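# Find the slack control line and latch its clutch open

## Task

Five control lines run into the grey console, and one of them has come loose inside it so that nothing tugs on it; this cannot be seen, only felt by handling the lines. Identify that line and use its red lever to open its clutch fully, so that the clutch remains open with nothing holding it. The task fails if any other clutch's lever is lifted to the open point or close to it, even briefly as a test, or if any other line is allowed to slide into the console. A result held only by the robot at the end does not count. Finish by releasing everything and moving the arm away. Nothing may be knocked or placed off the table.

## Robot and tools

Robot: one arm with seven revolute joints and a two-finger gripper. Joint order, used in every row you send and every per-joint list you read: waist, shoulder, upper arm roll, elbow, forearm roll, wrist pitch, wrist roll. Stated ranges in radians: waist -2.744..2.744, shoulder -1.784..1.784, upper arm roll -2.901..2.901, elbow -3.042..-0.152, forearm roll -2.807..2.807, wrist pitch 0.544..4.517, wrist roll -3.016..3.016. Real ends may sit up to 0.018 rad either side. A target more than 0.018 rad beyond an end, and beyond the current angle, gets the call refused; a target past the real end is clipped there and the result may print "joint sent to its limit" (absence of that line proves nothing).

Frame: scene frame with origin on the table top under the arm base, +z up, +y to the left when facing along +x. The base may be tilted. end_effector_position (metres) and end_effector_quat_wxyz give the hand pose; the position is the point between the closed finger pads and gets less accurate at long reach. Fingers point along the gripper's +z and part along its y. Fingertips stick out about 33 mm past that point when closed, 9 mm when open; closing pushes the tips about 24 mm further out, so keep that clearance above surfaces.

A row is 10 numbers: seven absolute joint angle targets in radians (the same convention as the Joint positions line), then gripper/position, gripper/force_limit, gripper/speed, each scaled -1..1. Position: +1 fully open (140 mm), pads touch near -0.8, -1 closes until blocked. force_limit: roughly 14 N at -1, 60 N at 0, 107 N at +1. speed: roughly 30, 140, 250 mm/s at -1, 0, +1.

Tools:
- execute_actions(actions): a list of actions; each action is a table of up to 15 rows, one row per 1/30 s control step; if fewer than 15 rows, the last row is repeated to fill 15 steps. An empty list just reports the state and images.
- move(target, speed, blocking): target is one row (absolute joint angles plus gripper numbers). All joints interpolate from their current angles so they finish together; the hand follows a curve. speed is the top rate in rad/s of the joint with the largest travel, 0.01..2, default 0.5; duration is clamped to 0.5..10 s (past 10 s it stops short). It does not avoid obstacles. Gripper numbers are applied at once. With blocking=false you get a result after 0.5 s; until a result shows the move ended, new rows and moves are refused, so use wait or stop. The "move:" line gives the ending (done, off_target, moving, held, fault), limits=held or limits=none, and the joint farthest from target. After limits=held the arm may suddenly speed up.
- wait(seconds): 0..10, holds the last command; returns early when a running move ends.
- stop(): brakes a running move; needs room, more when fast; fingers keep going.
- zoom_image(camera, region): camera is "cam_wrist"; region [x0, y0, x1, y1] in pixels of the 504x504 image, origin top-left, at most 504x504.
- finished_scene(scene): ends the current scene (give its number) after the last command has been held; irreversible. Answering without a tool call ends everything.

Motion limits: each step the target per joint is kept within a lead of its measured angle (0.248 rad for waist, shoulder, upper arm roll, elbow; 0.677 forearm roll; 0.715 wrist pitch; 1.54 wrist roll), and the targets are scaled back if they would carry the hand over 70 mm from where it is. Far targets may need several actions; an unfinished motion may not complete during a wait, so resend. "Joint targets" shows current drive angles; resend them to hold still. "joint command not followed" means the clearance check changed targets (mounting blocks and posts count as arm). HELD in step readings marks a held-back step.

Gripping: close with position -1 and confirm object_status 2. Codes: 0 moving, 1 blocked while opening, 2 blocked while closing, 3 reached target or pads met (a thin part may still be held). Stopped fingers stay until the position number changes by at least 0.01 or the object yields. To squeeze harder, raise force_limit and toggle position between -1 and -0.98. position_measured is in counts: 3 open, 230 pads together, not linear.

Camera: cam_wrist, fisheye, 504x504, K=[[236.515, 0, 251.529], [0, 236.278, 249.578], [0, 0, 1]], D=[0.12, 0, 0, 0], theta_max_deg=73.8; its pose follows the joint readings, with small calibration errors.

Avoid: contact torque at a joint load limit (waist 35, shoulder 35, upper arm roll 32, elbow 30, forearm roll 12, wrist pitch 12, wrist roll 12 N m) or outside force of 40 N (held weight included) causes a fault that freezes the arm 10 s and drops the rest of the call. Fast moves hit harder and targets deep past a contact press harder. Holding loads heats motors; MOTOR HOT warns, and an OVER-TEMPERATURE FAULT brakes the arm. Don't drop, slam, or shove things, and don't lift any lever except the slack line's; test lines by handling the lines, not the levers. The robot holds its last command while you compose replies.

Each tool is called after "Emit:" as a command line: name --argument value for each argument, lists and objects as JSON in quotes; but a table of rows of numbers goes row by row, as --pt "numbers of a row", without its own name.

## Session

Emit:
execute_actions --actions '[]'

Scene clock: 0.00 s.
end_effector_position=(+0.0969, +0.1681, +0.1664) position_measured=3 object_status=3 end_effector_quat_wxyz=(+0.288, +0.412, +0.718, -0.481)
Joint names: [waist, shoulder, upper arm roll, elbow, forearm roll, wrist pitch, wrist roll]
Joint positions: [ 1.315  0.223  0.038 -2.315 -0.2    1.367 -2.199]
Joint velocities: [-0.001 -0.001  0.001  0.     0.    -0.001 -0.   ]
Joint targets: [1.315 0.223 0.038 -2.315 -0.200 1.367 -2.199]
camera_calibration (this result's frames):
cam_wrist: T_world_to_cam=[[0.944244, 0.145086, -0.295556, -0.0631584], [0.281577, 0.109394, 0.953282, -0.19335], [0.17064, -0.983353, 0.0624416, 0.321999], [0, 0, 0, 1]] pos_world=[0.0591339, 0.346954, 0.145545]

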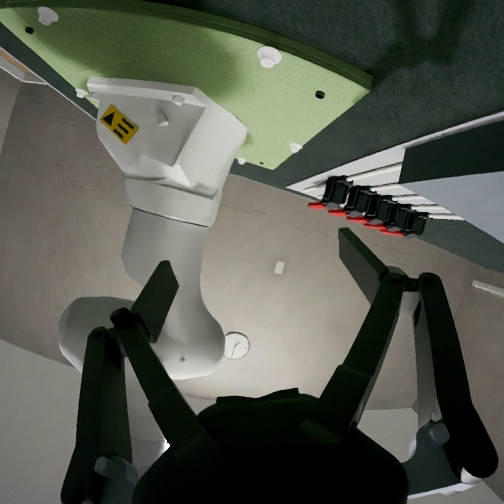

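Raise first, then swing over.

Emit:
move --target '[1.1,-0.35,0,-2.35,0,1.8,-1.4,1,-1,0]' --speed 0.7

Emit:
move --target '[-0.05,-0.35,0,-2.45,0,2.1,-0.02,0.2,-1,0]' --speed 0.7

Scene clock: 2.80 s.
end_effector_position=(+0.1602, +0.3410, +0.2575) position_measured=3 object_status=3 end_effector_quat_wxyz=(+0.067, +0.881, +0.462, -0.079)
Joint names: [waist, shoulder, upper arm roll, elbow, forearm roll, wrist pitch, wrist roll]
Joint positions: [ 1.102 -0.349  0.001 -2.349 -0.004  1.798 -1.405]
Joint velocities: [-0.     0.001 -0.001  0.001 -0.001  0.     0.006]
Joint targets: [1.100 -0.350 0.000 -2.350 -0.000 1.800 -1.400]
move: done; limits=none; farthest joint: the wrist roll, 0.005 radians from its target (0.799 radians at the start)
camera_calibration (this result's frames):
cam_wrist: T_world_to_cam=[[0.708504, -0.700034, 0.0892997, 0.105763], [-0.594419, -0.523773, 0.610187, 0.127715], [-0.380379, -0.485402, -0.787208, 0.612742], [0, 0, 0, 1]] pos_world=[0.234057, 0.438357, 0.394981]

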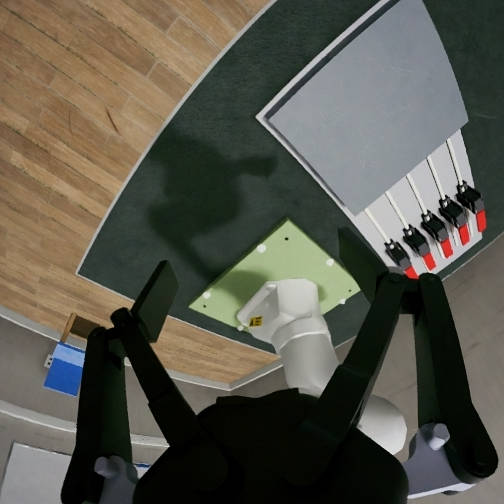

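Scene clock: 6.30 s.
end_effector_position=(+0.4290, -0.0084, +0.2347) position_measured=104 object_status=3 end_effector_quat_wxyz=(+0.003, +0.709, -0.705, +0.005)
Joint names: [waist, shoulder, upper arm roll, elbow, forearm roll, wrist pitch, wrist roll]
Joint positions: [-0.048 -0.349 -0.001 -2.449 -0.004  2.098 -0.025]
Joint velocities: [-0.     0.     0.001 -0.     0.     0.     0.006]
Joint targets: [-0.050 -0.350 0.000 -2.450 0.000 2.100 -0.020]
move: done; limits=none; farthest joint: the wrist roll, 0.005 radians from its target (1.385 radians at the start)
camera_calibration (this result's frames):
cam_wrist: T_world_to_cam=[[-0.984228, 0.176861, 0.00402547, 0.426266], [0.160477, 0.883008, 0.441072, -0.153994], [0.074454, 0.434761, -0.897463, 0.365939], [0, 0, 0, 1]] pos_world=[0.41701, -0.0985078, 0.394623]

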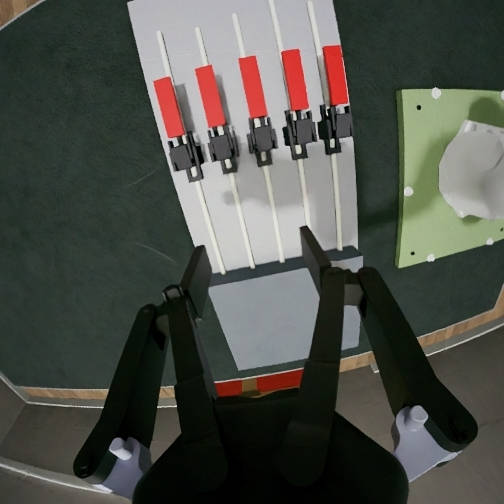

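Emit:
move --target '[-0.017,-0.0694,0,-2.631,0,2.562,0.015,0.2,-1,0]' --speed 0.4

Scene clock: 8.57 s.
end_effector_position=(+0.4275, +0.0031, +0.0776) position_measured=104 object_status=3 end_effector_quat_wxyz=(+0.003, +0.707, -0.707, +0.005)
Joint names: [waist, shoulder, upper arm roll, elbow, forearm roll, wrist pitch, wrist roll]
Joint positions: [-0.019 -0.07  -0.001 -2.63  -0.004  2.559  0.011]
Joint velocities: [ 0.002  0.001 -0.001 -0.     0.     0.005  0.003]
Joint targets: [-0.017 -0.069 0.000 -2.631 0.000 2.562 0.015]
move: done; limits=none; farthest joint: the forearm roll, 0.004 radians from its target (0.004 radians at the start)
camera_calibration (this result's frames):
cam_wrist: T_world_to_cam=[[-0.983141, 0.182824, 0.00302635, 0.423068], [0.165315, 0.881669, 0.441963, -0.0966662], [0.0781332, 0.435012, -0.897028, 0.218433], [0, 0, 0, 1]] pos_world=[0.414849, -0.0871404, 0.237383]

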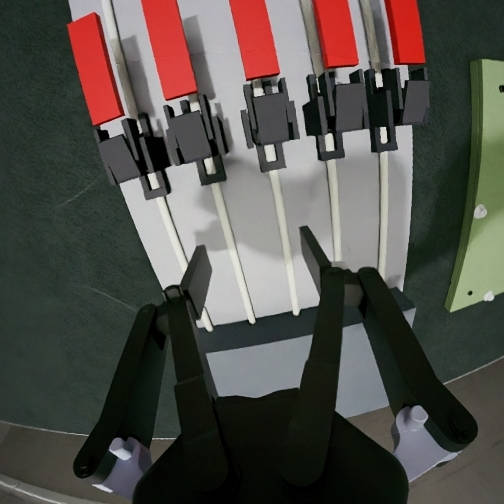

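Emit:
move --target '[-0.017,0.007,0,-2.649,0,2.656,0.015,0.2,-1,0]' --speed 0.12

Emit:
move --target '[-0.017,0.007,0,-2.649,0,2.656,0.015,-0.3,-1,-0.8]'

Emit:
move --target '[-0.017,0.007,0,-2.649,0,2.656,0.015,0.2,-1,-0.5]'

Scene clock: 10.13 s.
end_effector_position=(+0.4249, +0.0029, +0.0471) position_measured=104 object_status=3 end_effector_quat_wxyz=(+0.002, +0.707, -0.708, +0.005)
Joint names: [waist, shoulder, upper arm roll, elbow, forearm roll, wrist pitch, wrist roll]
Joint positions: [-0.019  0.006 -0.001 -2.648 -0.004  2.653  0.011]
Joint velocities: [ 0.001  0.001 -0.    -0.    -0.001  0.005  0.001]
Joint targets: [-0.017 0.007 0.000 -2.649 0.000 2.656 0.015]
move: done; limits=none; farthest joint: the forearm roll, 0.004 radians from its target (0.004 radians at the start)
camera_calibration (this result's frames):
cam_wrist: T_world_to_cam=[[-0.983044, 0.183348, 0.00285799, 0.420539], [0.165692, 0.881484, 0.44219, -0.0827686], [0.0785555, 0.435166, -0.896917, 0.191183], [0, 0, 0, 1]] pos_world=[0.412104, -0.0873422, 0.206873]

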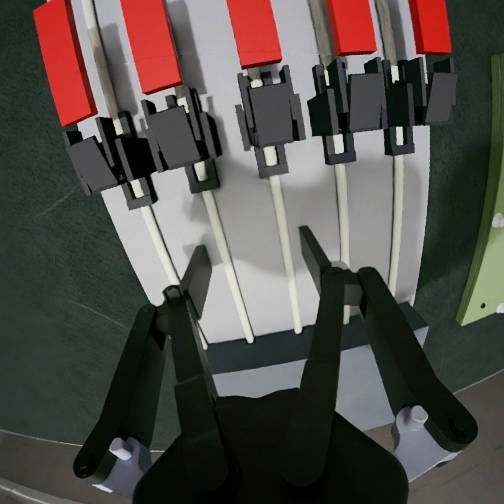

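Scene clock: 11.10 s.
end_effector_position=(+0.4239, +0.0029, +0.0464) position_measured=167 object_status=0 end_effector_quat_wxyz=(+0.003, +0.707, -0.708, +0.004)
Joint names: [waist, shoulder, upper arm roll, elbow, forearm roll, wrist pitch, wrist roll]
Joint positions: [-0.019  0.006 -0.001 -2.649 -0.004  2.653  0.012]
Joint velocities: [-0.     0.001  0.001  0.001 -0.     0.001  0.   ]
Joint targets: [-0.017 0.007 0.000 -2.649 0.000 2.656 0.015]
move: done; limits=none; farthest joint: the forearm roll, 0.004 radians from its target (0.004 radians at the start)
camera_calibration (this result's frames):
cam_wrist: T_world_to_cam=[[-0.983029, 0.18339, 0.00462142, 0.419501], [0.166523, 0.881482, 0.441881, -0.0826377], [0.0769628, 0.435152, -0.897062, 0.191329], [0, 0, 0, 1]] pos_world=[0.411417, -0.0873455, 0.206211]

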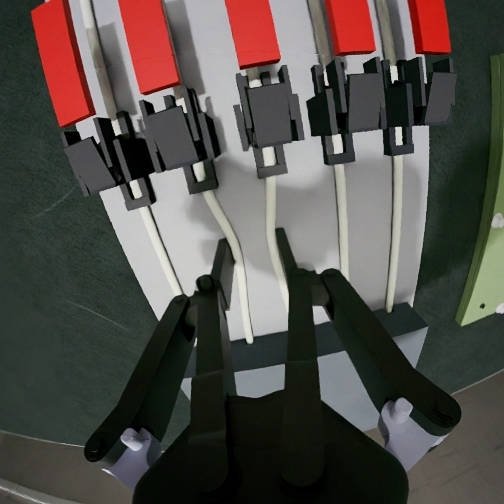

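Scene clock: 11.80 s.
end_effector_position=(+0.4240, +0.0029, +0.0464) position_measured=104 object_status=3 end_effector_quat_wxyz=(+0.003, +0.707, -0.708, +0.004)
Joint names: [waist, shoulder, upper arm roll, elbow, forearm roll, wrist pitch, wrist roll]
Joint positions: [-0.019  0.006 -0.001 -2.649 -0.004  2.654  0.012]
Joint velocities: [ 0.     0.001 -0.     0.     0.002 -0.001 -0.   ]
Joint targets: [-0.017 0.007 0.000 -2.649 0.000 2.656 0.015]
move: done; limits=none; farthest joint: the forearm roll, 0.004 radians from its target (0.004 radians at the start)
camera_calibration (this result's frames):
cam_wrist: T_world_to_cam=[[-0.983031, 0.183392, 0.00425969, 0.419606], [0.166362, 0.88148, 0.441947, -0.0825851], [0.0772948, 0.435156, -0.897031, 0.191163], [0, 0, 0, 1]] pos_world=[0.411449, -0.0873412, 0.20619]

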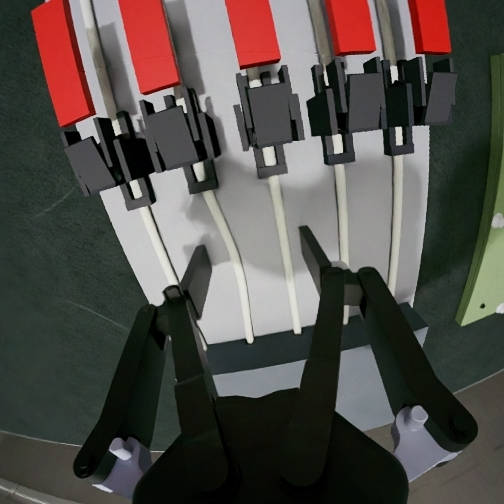

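Emit:
move --target '[-0.017,-0.2014,0,-2.61,0,2.409,0.015,0.2,-1,0]' --speed 0.3

Emit:
move --target '[-0.434,-0.0077,0,-2.4,0,2.392,-0.402,-0.33,-1,0]' --speed 0.4

Scene clock: 13.57 s.
end_effector_position=(+0.4239, +0.0034, +0.1276) position_measured=104 object_status=3 end_effector_quat_wxyz=(+0.002, +0.706, -0.708, +0.006)
Joint names: [waist, shoulder, upper arm roll, elbow, forearm roll, wrist pitch, wrist roll]
Joint positions: [-0.019 -0.2   -0.001 -2.61  -0.004  2.412  0.012]
Joint velocities: [-0.     0.001  0.     0.001 -0.    -0.004 -0.   ]
Joint targets: [-0.017 -0.201 0.000 -2.610 0.000 2.409 0.015]
move: done; limits=none; farthest joint: the forearm roll, 0.004 radians from its target (0.004 radians at the start)
camera_calibration (this result's frames):
cam_wrist: T_world_to_cam=[[-0.98295, 0.18387, 0.000789718, 0.419498], [0.165268, 0.881609, 0.4421, -0.118438], [0.0805929, 0.434693, -0.896965, 0.262377], [0, 0, 0, 1]] pos_world=[0.410774, -0.086771, 0.287373]

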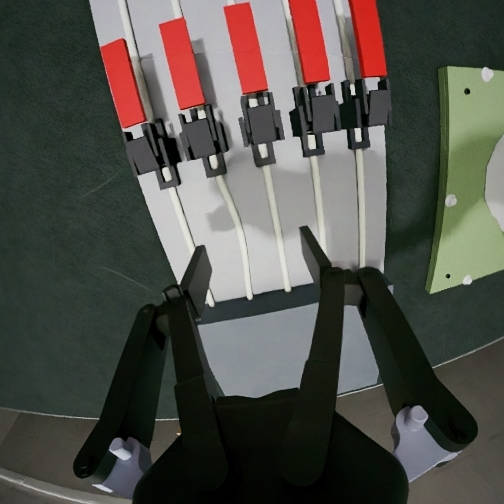

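Scene clock: 15.93 s.
end_effector_position=(+0.4498, -0.1932, +0.1259) position_measured=171 object_status=3 end_effector_quat_wxyz=(+0.002, +0.705, -0.709, +0.006)
Joint names: [waist, shoulder, upper arm roll, elbow, forearm roll, wrist pitch, wrist roll]
Joint positions: [-0.432 -0.009 -0.001 -2.401 -0.004  2.394 -0.397]
Joint velocities: [ 0.001  0.    -0.    -0.    -0.     0.    -0.005]
Joint targets: [-0.434 -0.008 0.000 -2.400 0.000 2.392 -0.402]
move: done; limits=none; farthest joint: the wrist roll, 0.005 radians from its target (0.414 radians at the start)
camera_calibration (this result's frames):
cam_wrist: T_world_to_cam=[[-0.982088, 0.188419, 0.00117922, 0.481489], [0.169598, 0.881224, 0.441226, 0.0494467], [0.0820964, 0.433522, -0.897395, 0.343448], [0, 0, 0, 1]] pos_world=[0.436283, -0.283188, 0.285823]

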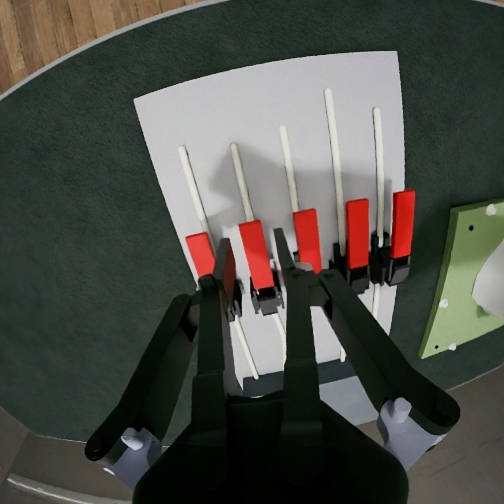

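Emit:
move --target '[-0.432,0.0815,0,-2.418,0,2.4995,-0.402,-0.33,-1,0]' --speed 0.12

Emit:
move --target '[-0.432,0.0815,0,-2.418,0,2.4995,-0.402,-1,-0.7,-0.5]'

Emit:
move --target '[-0.402,-0.021,0,-2.4126,0,2.3915,-0.372,-1,-0.7,-0.5]' --speed 0.1

Emit:
move --target '[-0.339,-0.0956,0,-2.4225,0,2.327,-0.309,-1,-0.7,-0.5]' --speed 0.08

Scene clock: 18.23 s.
end_effector_position=(+0.4514, -0.1941, +0.0846) position_measured=171 object_status=3 end_effector_quat_wxyz=(+0.003, +0.706, -0.709, +0.005)
Joint names: [waist, shoulder, upper arm roll, elbow, forearm roll, wrist pitch, wrist roll]
Joint positions: [-0.432  0.08  -0.001 -2.417 -0.004  2.497 -0.399]
Joint velocities: [-0.001 -0.    -0.     0.001 -0.001  0.005 -0.   ]
Joint targets: [-0.432 0.082 0.000 -2.418 0.000 2.499 -0.402]
move: done; limits=none; farthest joint: the forearm roll, 0.004 radians from its target (0.004 radians at the start)
camera_calibration (this result's frames):
cam_wrist: T_world_to_cam=[[-0.982448, 0.18649, 0.00406681, 0.482869], [0.169057, 0.880969, 0.441944, 0.0682759], [0.0788354, 0.434874, -0.897034, 0.308351], [0, 0, 0, 1]] pos_world=[0.438543, -0.284293, 0.244464]

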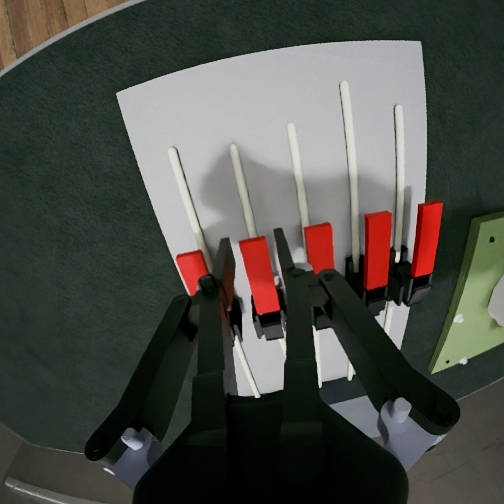

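Scene clock: 18.93 s.
end_effector_position=(+0.4506, -0.1941, +0.0846) position_measured=199 object_status=2 end_effector_quat_wxyz=(+0.003, +0.707, -0.707, +0.004)
Joint names: [waist, shoulder, upper arm roll, elbow, forearm roll, wrist pitch, wrist roll]
Joint positions: [-0.432  0.08  -0.002 -2.418 -0.004  2.494 -0.404]
Joint velocities: [ 0.    -0.001  0.001  0.    -0.001 -0.    -0.002]
Joint targets: [-0.432 0.082 0.000 -2.418 0.000 2.499 -0.402]
move: done; limits=none; farthest joint: the wrist pitch, 0.005 radians from its target (0.003 radians at the start)
camera_calibration (this result's frames):
cam_wrist: T_world_to_cam=[[-0.983348, 0.18163, 0.00608707, 0.481326], [0.16555, 0.881467, 0.442277, 0.070056], [0.0749652, 0.43592, -0.896858, 0.310304], [0, 0, 0, 1]] pos_world=[0.438451, -0.284443, 0.244385]

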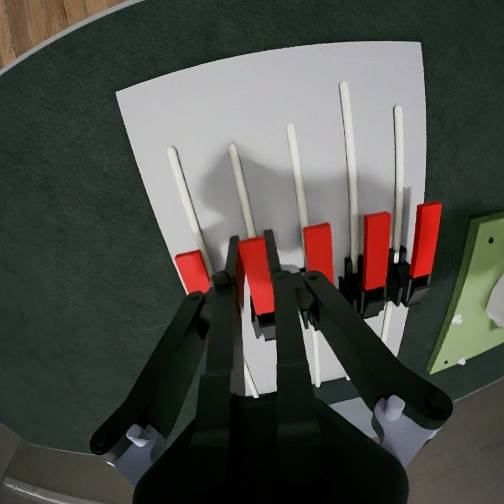

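Scene clock: 20.43 s.
end_effector_position=(+0.4498, -0.1785, +0.1229) position_measured=199 object_status=2 end_effector_quat_wxyz=(+0.003, +0.706, -0.708, +0.003)
Joint names: [waist, shoulder, upper arm roll, elbow, forearm roll, wrist pitch, wrist roll]
Joint positions: [-0.404 -0.015 -0.001 -2.416 -0.004  2.398 -0.372]
Joint velocities: [-0.     0.001  0.001  0.    -0.    -0.001  0.004]
Joint targets: [-0.402 -0.021 0.000 -2.413 0.000 2.392 -0.372]
move: done; limits=none; farthest joint: the shoulder, 0.006 radians from its target (0.101 radians at the start)
camera_calibration (this result's frames):
cam_wrist: T_world_to_cam=[[-0.982531, 0.185987, 0.00644655, 0.477851], [0.169605, 0.880659, 0.442349, 0.0375148], [0.0765939, 0.435715, -0.89682, 0.337159], [0, 0, 0, 1]] pos_world=[0.437317, -0.268817, 0.282696]

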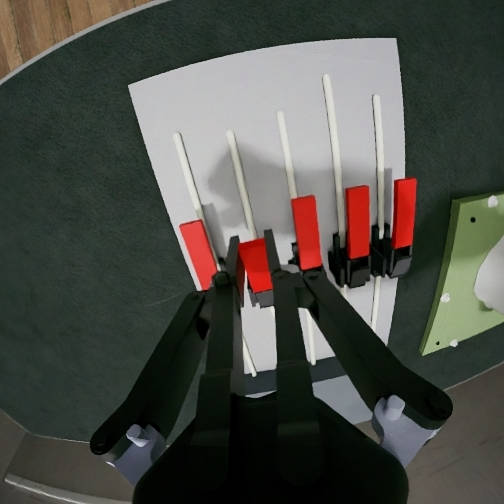

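Scene clock: 22.00 s.
end_effector_position=(+0.4494, -0.1501, +0.1487) position_measured=199 object_status=2 end_effector_quat_wxyz=(+0.003, +0.701, -0.713, +0.003)
Joint names: [waist, shoulder, upper arm roll, elbow, forearm roll, wrist pitch, wrist roll]
Joint positions: [-0.346 -0.089 -0.005 -2.425 -0.004  2.332 -0.303]
Joint velocities: [ 0.001 -0.001 -0.     0.    -0.002 -0.001  0.004]
Joint targets: [-0.339 -0.096 0.000 -2.422 0.000 2.327 -0.309]
move: done; limits=none; farthest joint: the waist, 0.007 radians from its target (0.065 radians at the start)
camera_calibration (this result's frames):
cam_wrist: T_world_to_cam=[[-0.979778, 0.199953, 0.00734796, 0.472715], [0.182497, 0.877979, 0.442547, -0.00499775], [0.0820372, 0.434938, -0.896715, 0.345367], [0, 0, 0, 1]] pos_world=[0.435735, -0.240346, 0.308434]

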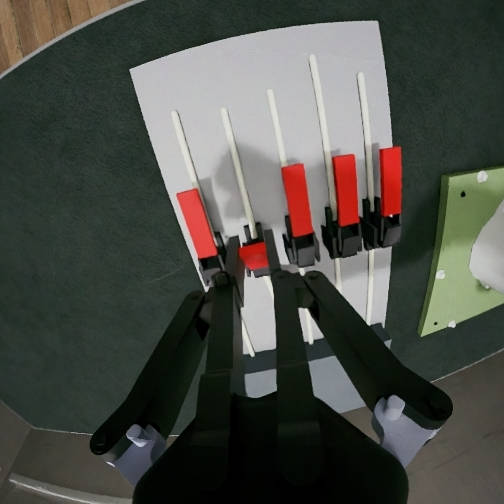

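Emit:
move --target '[-0.243,-0.152,0,-2.462,0,2.31,-0.213,-1,-0.7,-0.5]' --speed 0.08

Emit:
move --target '[-0.166,-0.161,0,-2.486,0,2.325,-0.136,-1,-0.7,-0.5]' --speed 0.08

Emit:
move --target '[-0.091,-0.128,0,-2.516,0,2.388,-0.061,-1,-0.7,-0.5]' --speed 0.08

Emit:
move --target '[-0.051,-0.057,0,-2.544,0,2.487,-0.021,-1,-0.7,-0.5]' --speed 0.09

Emit:
move --target '[-0.033,0.022,0,-2.559,0,2.581,-0.003,-1,-0.7,-0.5]' --speed 0.09

Scene clock: 26.87 s.
end_effector_position=(+0.4490, -0.1091, +0.1611) position_measured=199 object_status=2 end_effector_quat_wxyz=(+0.002, +0.698, -0.716, +0.008)
Joint names: [waist, shoulder, upper arm roll, elbow, forearm roll, wrist pitch, wrist roll]
Joint positions: [-0.256 -0.152 -0.01  -2.46  -0.007  2.313 -0.208]
Joint velocities: [ 0.     0.     0.     0.    -0.002 -0.001  0.003]
Joint targets: [-0.243 -0.152 0.000 -2.462 0.000 2.310 -0.213]
move: off_target; limits=none; farthest joint: the waist, 0.013 radians from its target (0.102 radians at the start)
camera_calibration (this result's frames):
cam_wrist: T_world_to_cam=[[-0.978337, 0.207008, -0.00201326, 0.465693], [0.184983, 0.87853, 0.440416, -0.047215], [0.0929383, 0.430503, -0.897792, 0.33345], [0, 0, 0, 1]] pos_world=[0.433348, -0.198473, 0.3211]

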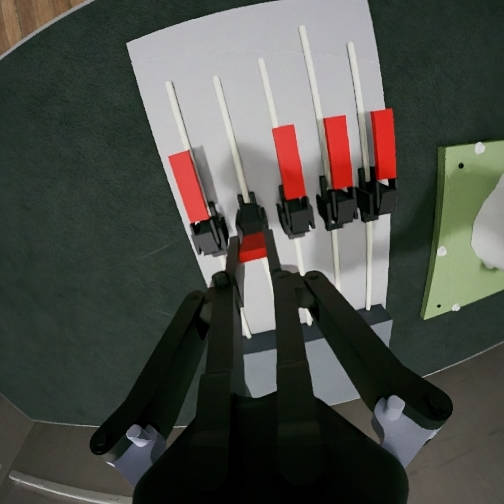

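Scene clock: 28.63 s.
end_effector_position=(+0.4492, -0.0744, +0.1575) position_measured=199 object_status=2 end_effector_quat_wxyz=(+0.003, +0.698, -0.716, +0.007)
Joint names: [waist, shoulder, upper arm roll, elbow, forearm roll, wrist pitch, wrist roll]
Joint positions: [-0.18  -0.164 -0.011 -2.483 -0.01   2.321 -0.132]
Joint velocities: [ 0.     0.     0.001 -0.    -0.     0.001  0.006]
Joint targets: [-0.166 -0.161 0.000 -2.486 0.000 2.325 -0.136]
move: off_target; limits=none; farthest joint: the waist, 0.014 radians from its target (0.090 radians at the start)
camera_calibration (this result's frames):
cam_wrist: T_world_to_cam=[[-0.978514, 0.206181, -0.000150583, 0.458446], [0.185194, 0.879231, 0.438925, -0.0759059], [0.0906304, 0.429467, -0.898524, 0.316415], [0, 0, 0, 1]] pos_world=[0.433976, -0.163674, 0.317693]

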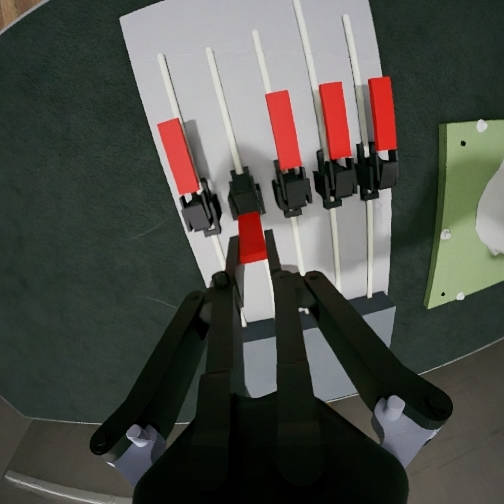

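Scene clock: 30.37 s.
end_effector_position=(+0.4496, -0.0351, +0.1359) position_measured=199 object_status=2 end_effector_quat_wxyz=(+0.004, +0.705, -0.710, +0.006)
Joint names: [waist, shoulder, upper arm roll, elbow, forearm roll, wrist pitch, wrist roll]
Joint positions: [-0.099 -0.135 -0.006 -2.514 -0.01   2.377 -0.063]
Joint velocities: [ 0.001  0.     0.001 -0.001  0.     0.001  0.005]
Joint targets: [-0.091 -0.128 0.000 -2.516 0.000 2.388 -0.061]
move: off_target; limits=none; farthest joint: the wrist pitch, 0.011 radians from its target (0.067 radians at the start)
camera_calibration (this result's frames):
cam_wrist: T_world_to_cam=[[-0.981952, 0.189094, 0.00376271, 0.451086], [0.171581, 0.882285, 0.43833, -0.0947763], [0.0795658, 0.431065, -0.898806, 0.2851], [0, 0, 0, 1]] pos_world=[0.436523, -0.124575, 0.296096]

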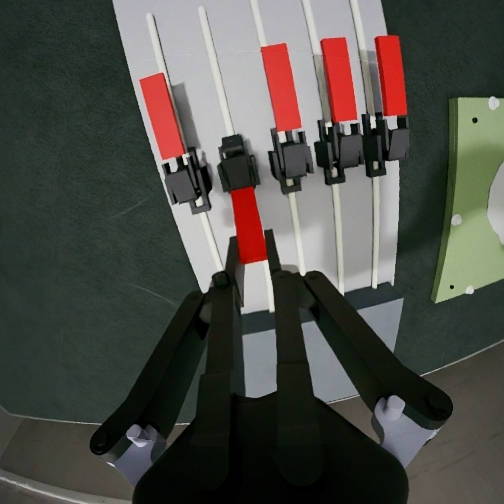

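Scene clock: 32.03 s.
end_effector_position=(+0.4501, -0.0101, +0.1002) position_measured=199 object_status=2 end_effector_quat_wxyz=(+0.003, +0.707, -0.707, +0.004)
Joint names: [waist, shoulder, upper arm roll, elbow, forearm roll, wrist pitch, wrist roll]
Joint positions: [-0.051 -0.063  0.    -2.543 -0.003  2.477 -0.022]
Joint velocities: [ 0.001  0.    -0.001 -0.001  0.     0.002  0.003]
Joint targets: [-0.051 -0.057 0.000 -2.544 0.000 2.487 -0.021]
move: done; limits=none; farthest joint: the wrist pitch, 0.010 radians from its target (0.110 radians at the start)
camera_calibration (this result's frames):
cam_wrist: T_world_to_cam=[[-0.983364, 0.181567, 0.00540429, 0.44739], [0.165223, 0.881694, 0.441947, -0.0986983], [0.0754779, 0.435488, -0.897025, 0.243904], [0, 0, 0, 1]] pos_world=[0.437845, -0.100426, 0.259989]

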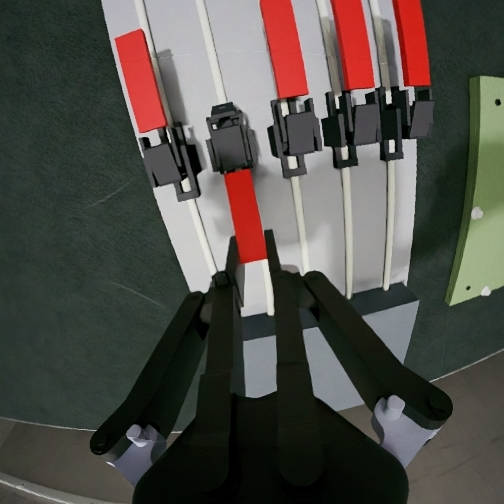

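Scene clock: 33.43 s.
end_effector_position=(+0.4508, -0.0033, +0.0687) position_measured=199 object_status=2 end_effector_quat_wxyz=(+0.003, +0.707, -0.707, +0.004)
Joint names: [waist, shoulder, upper arm roll, elbow, forearm roll, wrist pitch, wrist roll]
Joint positions: [-0.036  0.013  0.001 -2.556 -0.003  2.566 -0.005]
Joint velocities: [ 0.001  0.     0.001 -0.002  0.    -0.     0.004]
Joint targets: [-0.033 0.022 0.000 -2.559 0.000 2.581 -0.003]
move: off_target; limits=none; farthest joint: the wrist pitch, 0.015 radians from its target (0.104 radians at the start)
camera_calibration (this result's frames):
cam_wrist: T_world_to_cam=[[-0.983187, 0.182522, 0.00535749, 0.446979], [0.166044, 0.881448, 0.442129, -0.0913108], [0.075976, 0.435586, -0.896935, 0.212413], [0, 0, 0, 1]] pos_world=[0.438487, -0.0936218, 0.228498]

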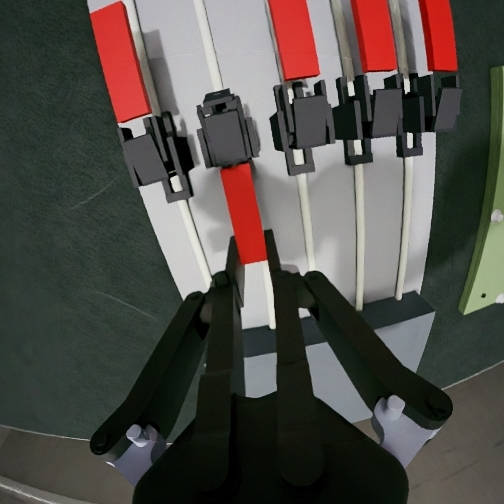

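Emit:
move --target '[-0.036,0.013,0,-2.556,0,2.566,-0.005,-0.25,-0.7,-0.5]' --speed 0.04

Emit:
move --target '[-0.036,-0.26,0,-2.43,0,2.17,-0.005,-0.25,-0.7,-0.5]' --speed 0.35

Scene clock: 34.30 s.
end_effector_position=(+0.4507, -0.0033, +0.0690) position_measured=160 object_status=3 end_effector_quat_wxyz=(+0.003, +0.707, -0.707, +0.004)
Joint names: [waist, shoulder, upper arm roll, elbow, forearm roll, wrist pitch, wrist roll]
Joint positions: [-0.036  0.012  0.001 -2.556 -0.003  2.565 -0.005]
Joint velocities: [ 0.001  0.001  0.001 -0.001  0.    -0.001  0.001]
Joint targets: [-0.036 0.013 0.000 -2.556 0.000 2.566 -0.005]
move: done; limits=none; farthest joint: the forearm roll, 0.003 radians from its target (0.003 radians at the start)
camera_calibration (this result's frames):
cam_wrist: T_world_to_cam=[[-0.98311, 0.182928, 0.00556989, 0.446798], [0.166504, 0.88138, 0.442092, -0.0916271], [0.0759621, 0.435553, -0.896952, 0.212692], [0, 0, 0, 1]] pos_world=[0.438352, -0.0936126, 0.228794]

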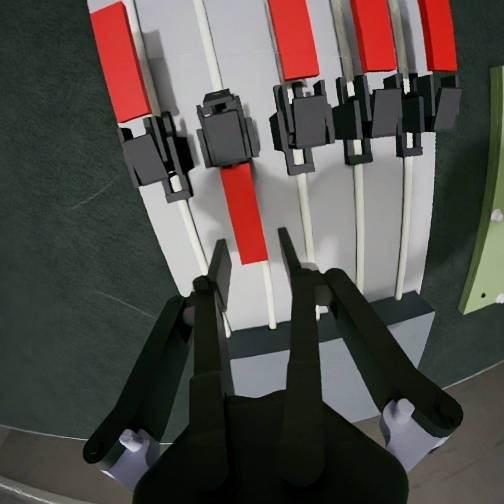

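Scene clock: 36.20 s.
end_effector_position=(+0.4499, -0.0025, +0.2101) position_measured=160 object_status=3 end_effector_quat_wxyz=(+0.002, +0.707, -0.708, +0.006)
Joint names: [waist, shoulder, upper arm roll, elbow, forearm roll, wrist pitch, wrist roll]
Joint positions: [-0.036 -0.259  0.001 -2.43  -0.003  2.173 -0.005]
Joint velocities: [-0.001  0.     0.    -0.001 -0.    -0.004  0.   ]
Joint targets: [-0.036 -0.260 0.000 -2.430 0.000 2.170 -0.005]
move: done; limits=none; farthest joint: the forearm roll, 0.003 radians from its target (0.003 radians at the start)
camera_calibration (this result's frames):
cam_wrist: T_world_to_cam=[[-0.982992, 0.183645, 0.000629351, 0.446085], [0.165006, 0.881711, 0.441993, -0.153941], [0.080615, 0.43458, -0.897018, 0.336865], [0, 0, 0, 1]] pos_world=[0.436743, -0.0925846, 0.369934]

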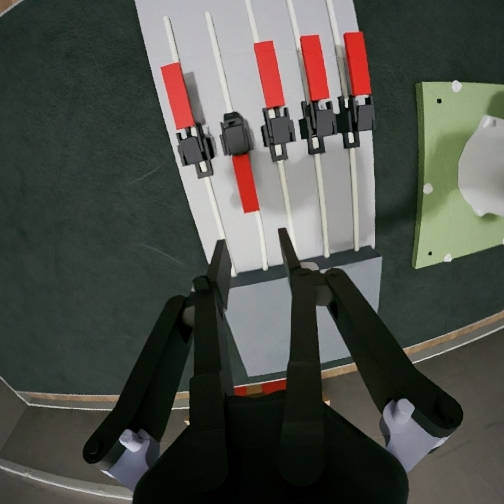

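Emit:
finished_scene --scene 2

The scene is finished: the task was done.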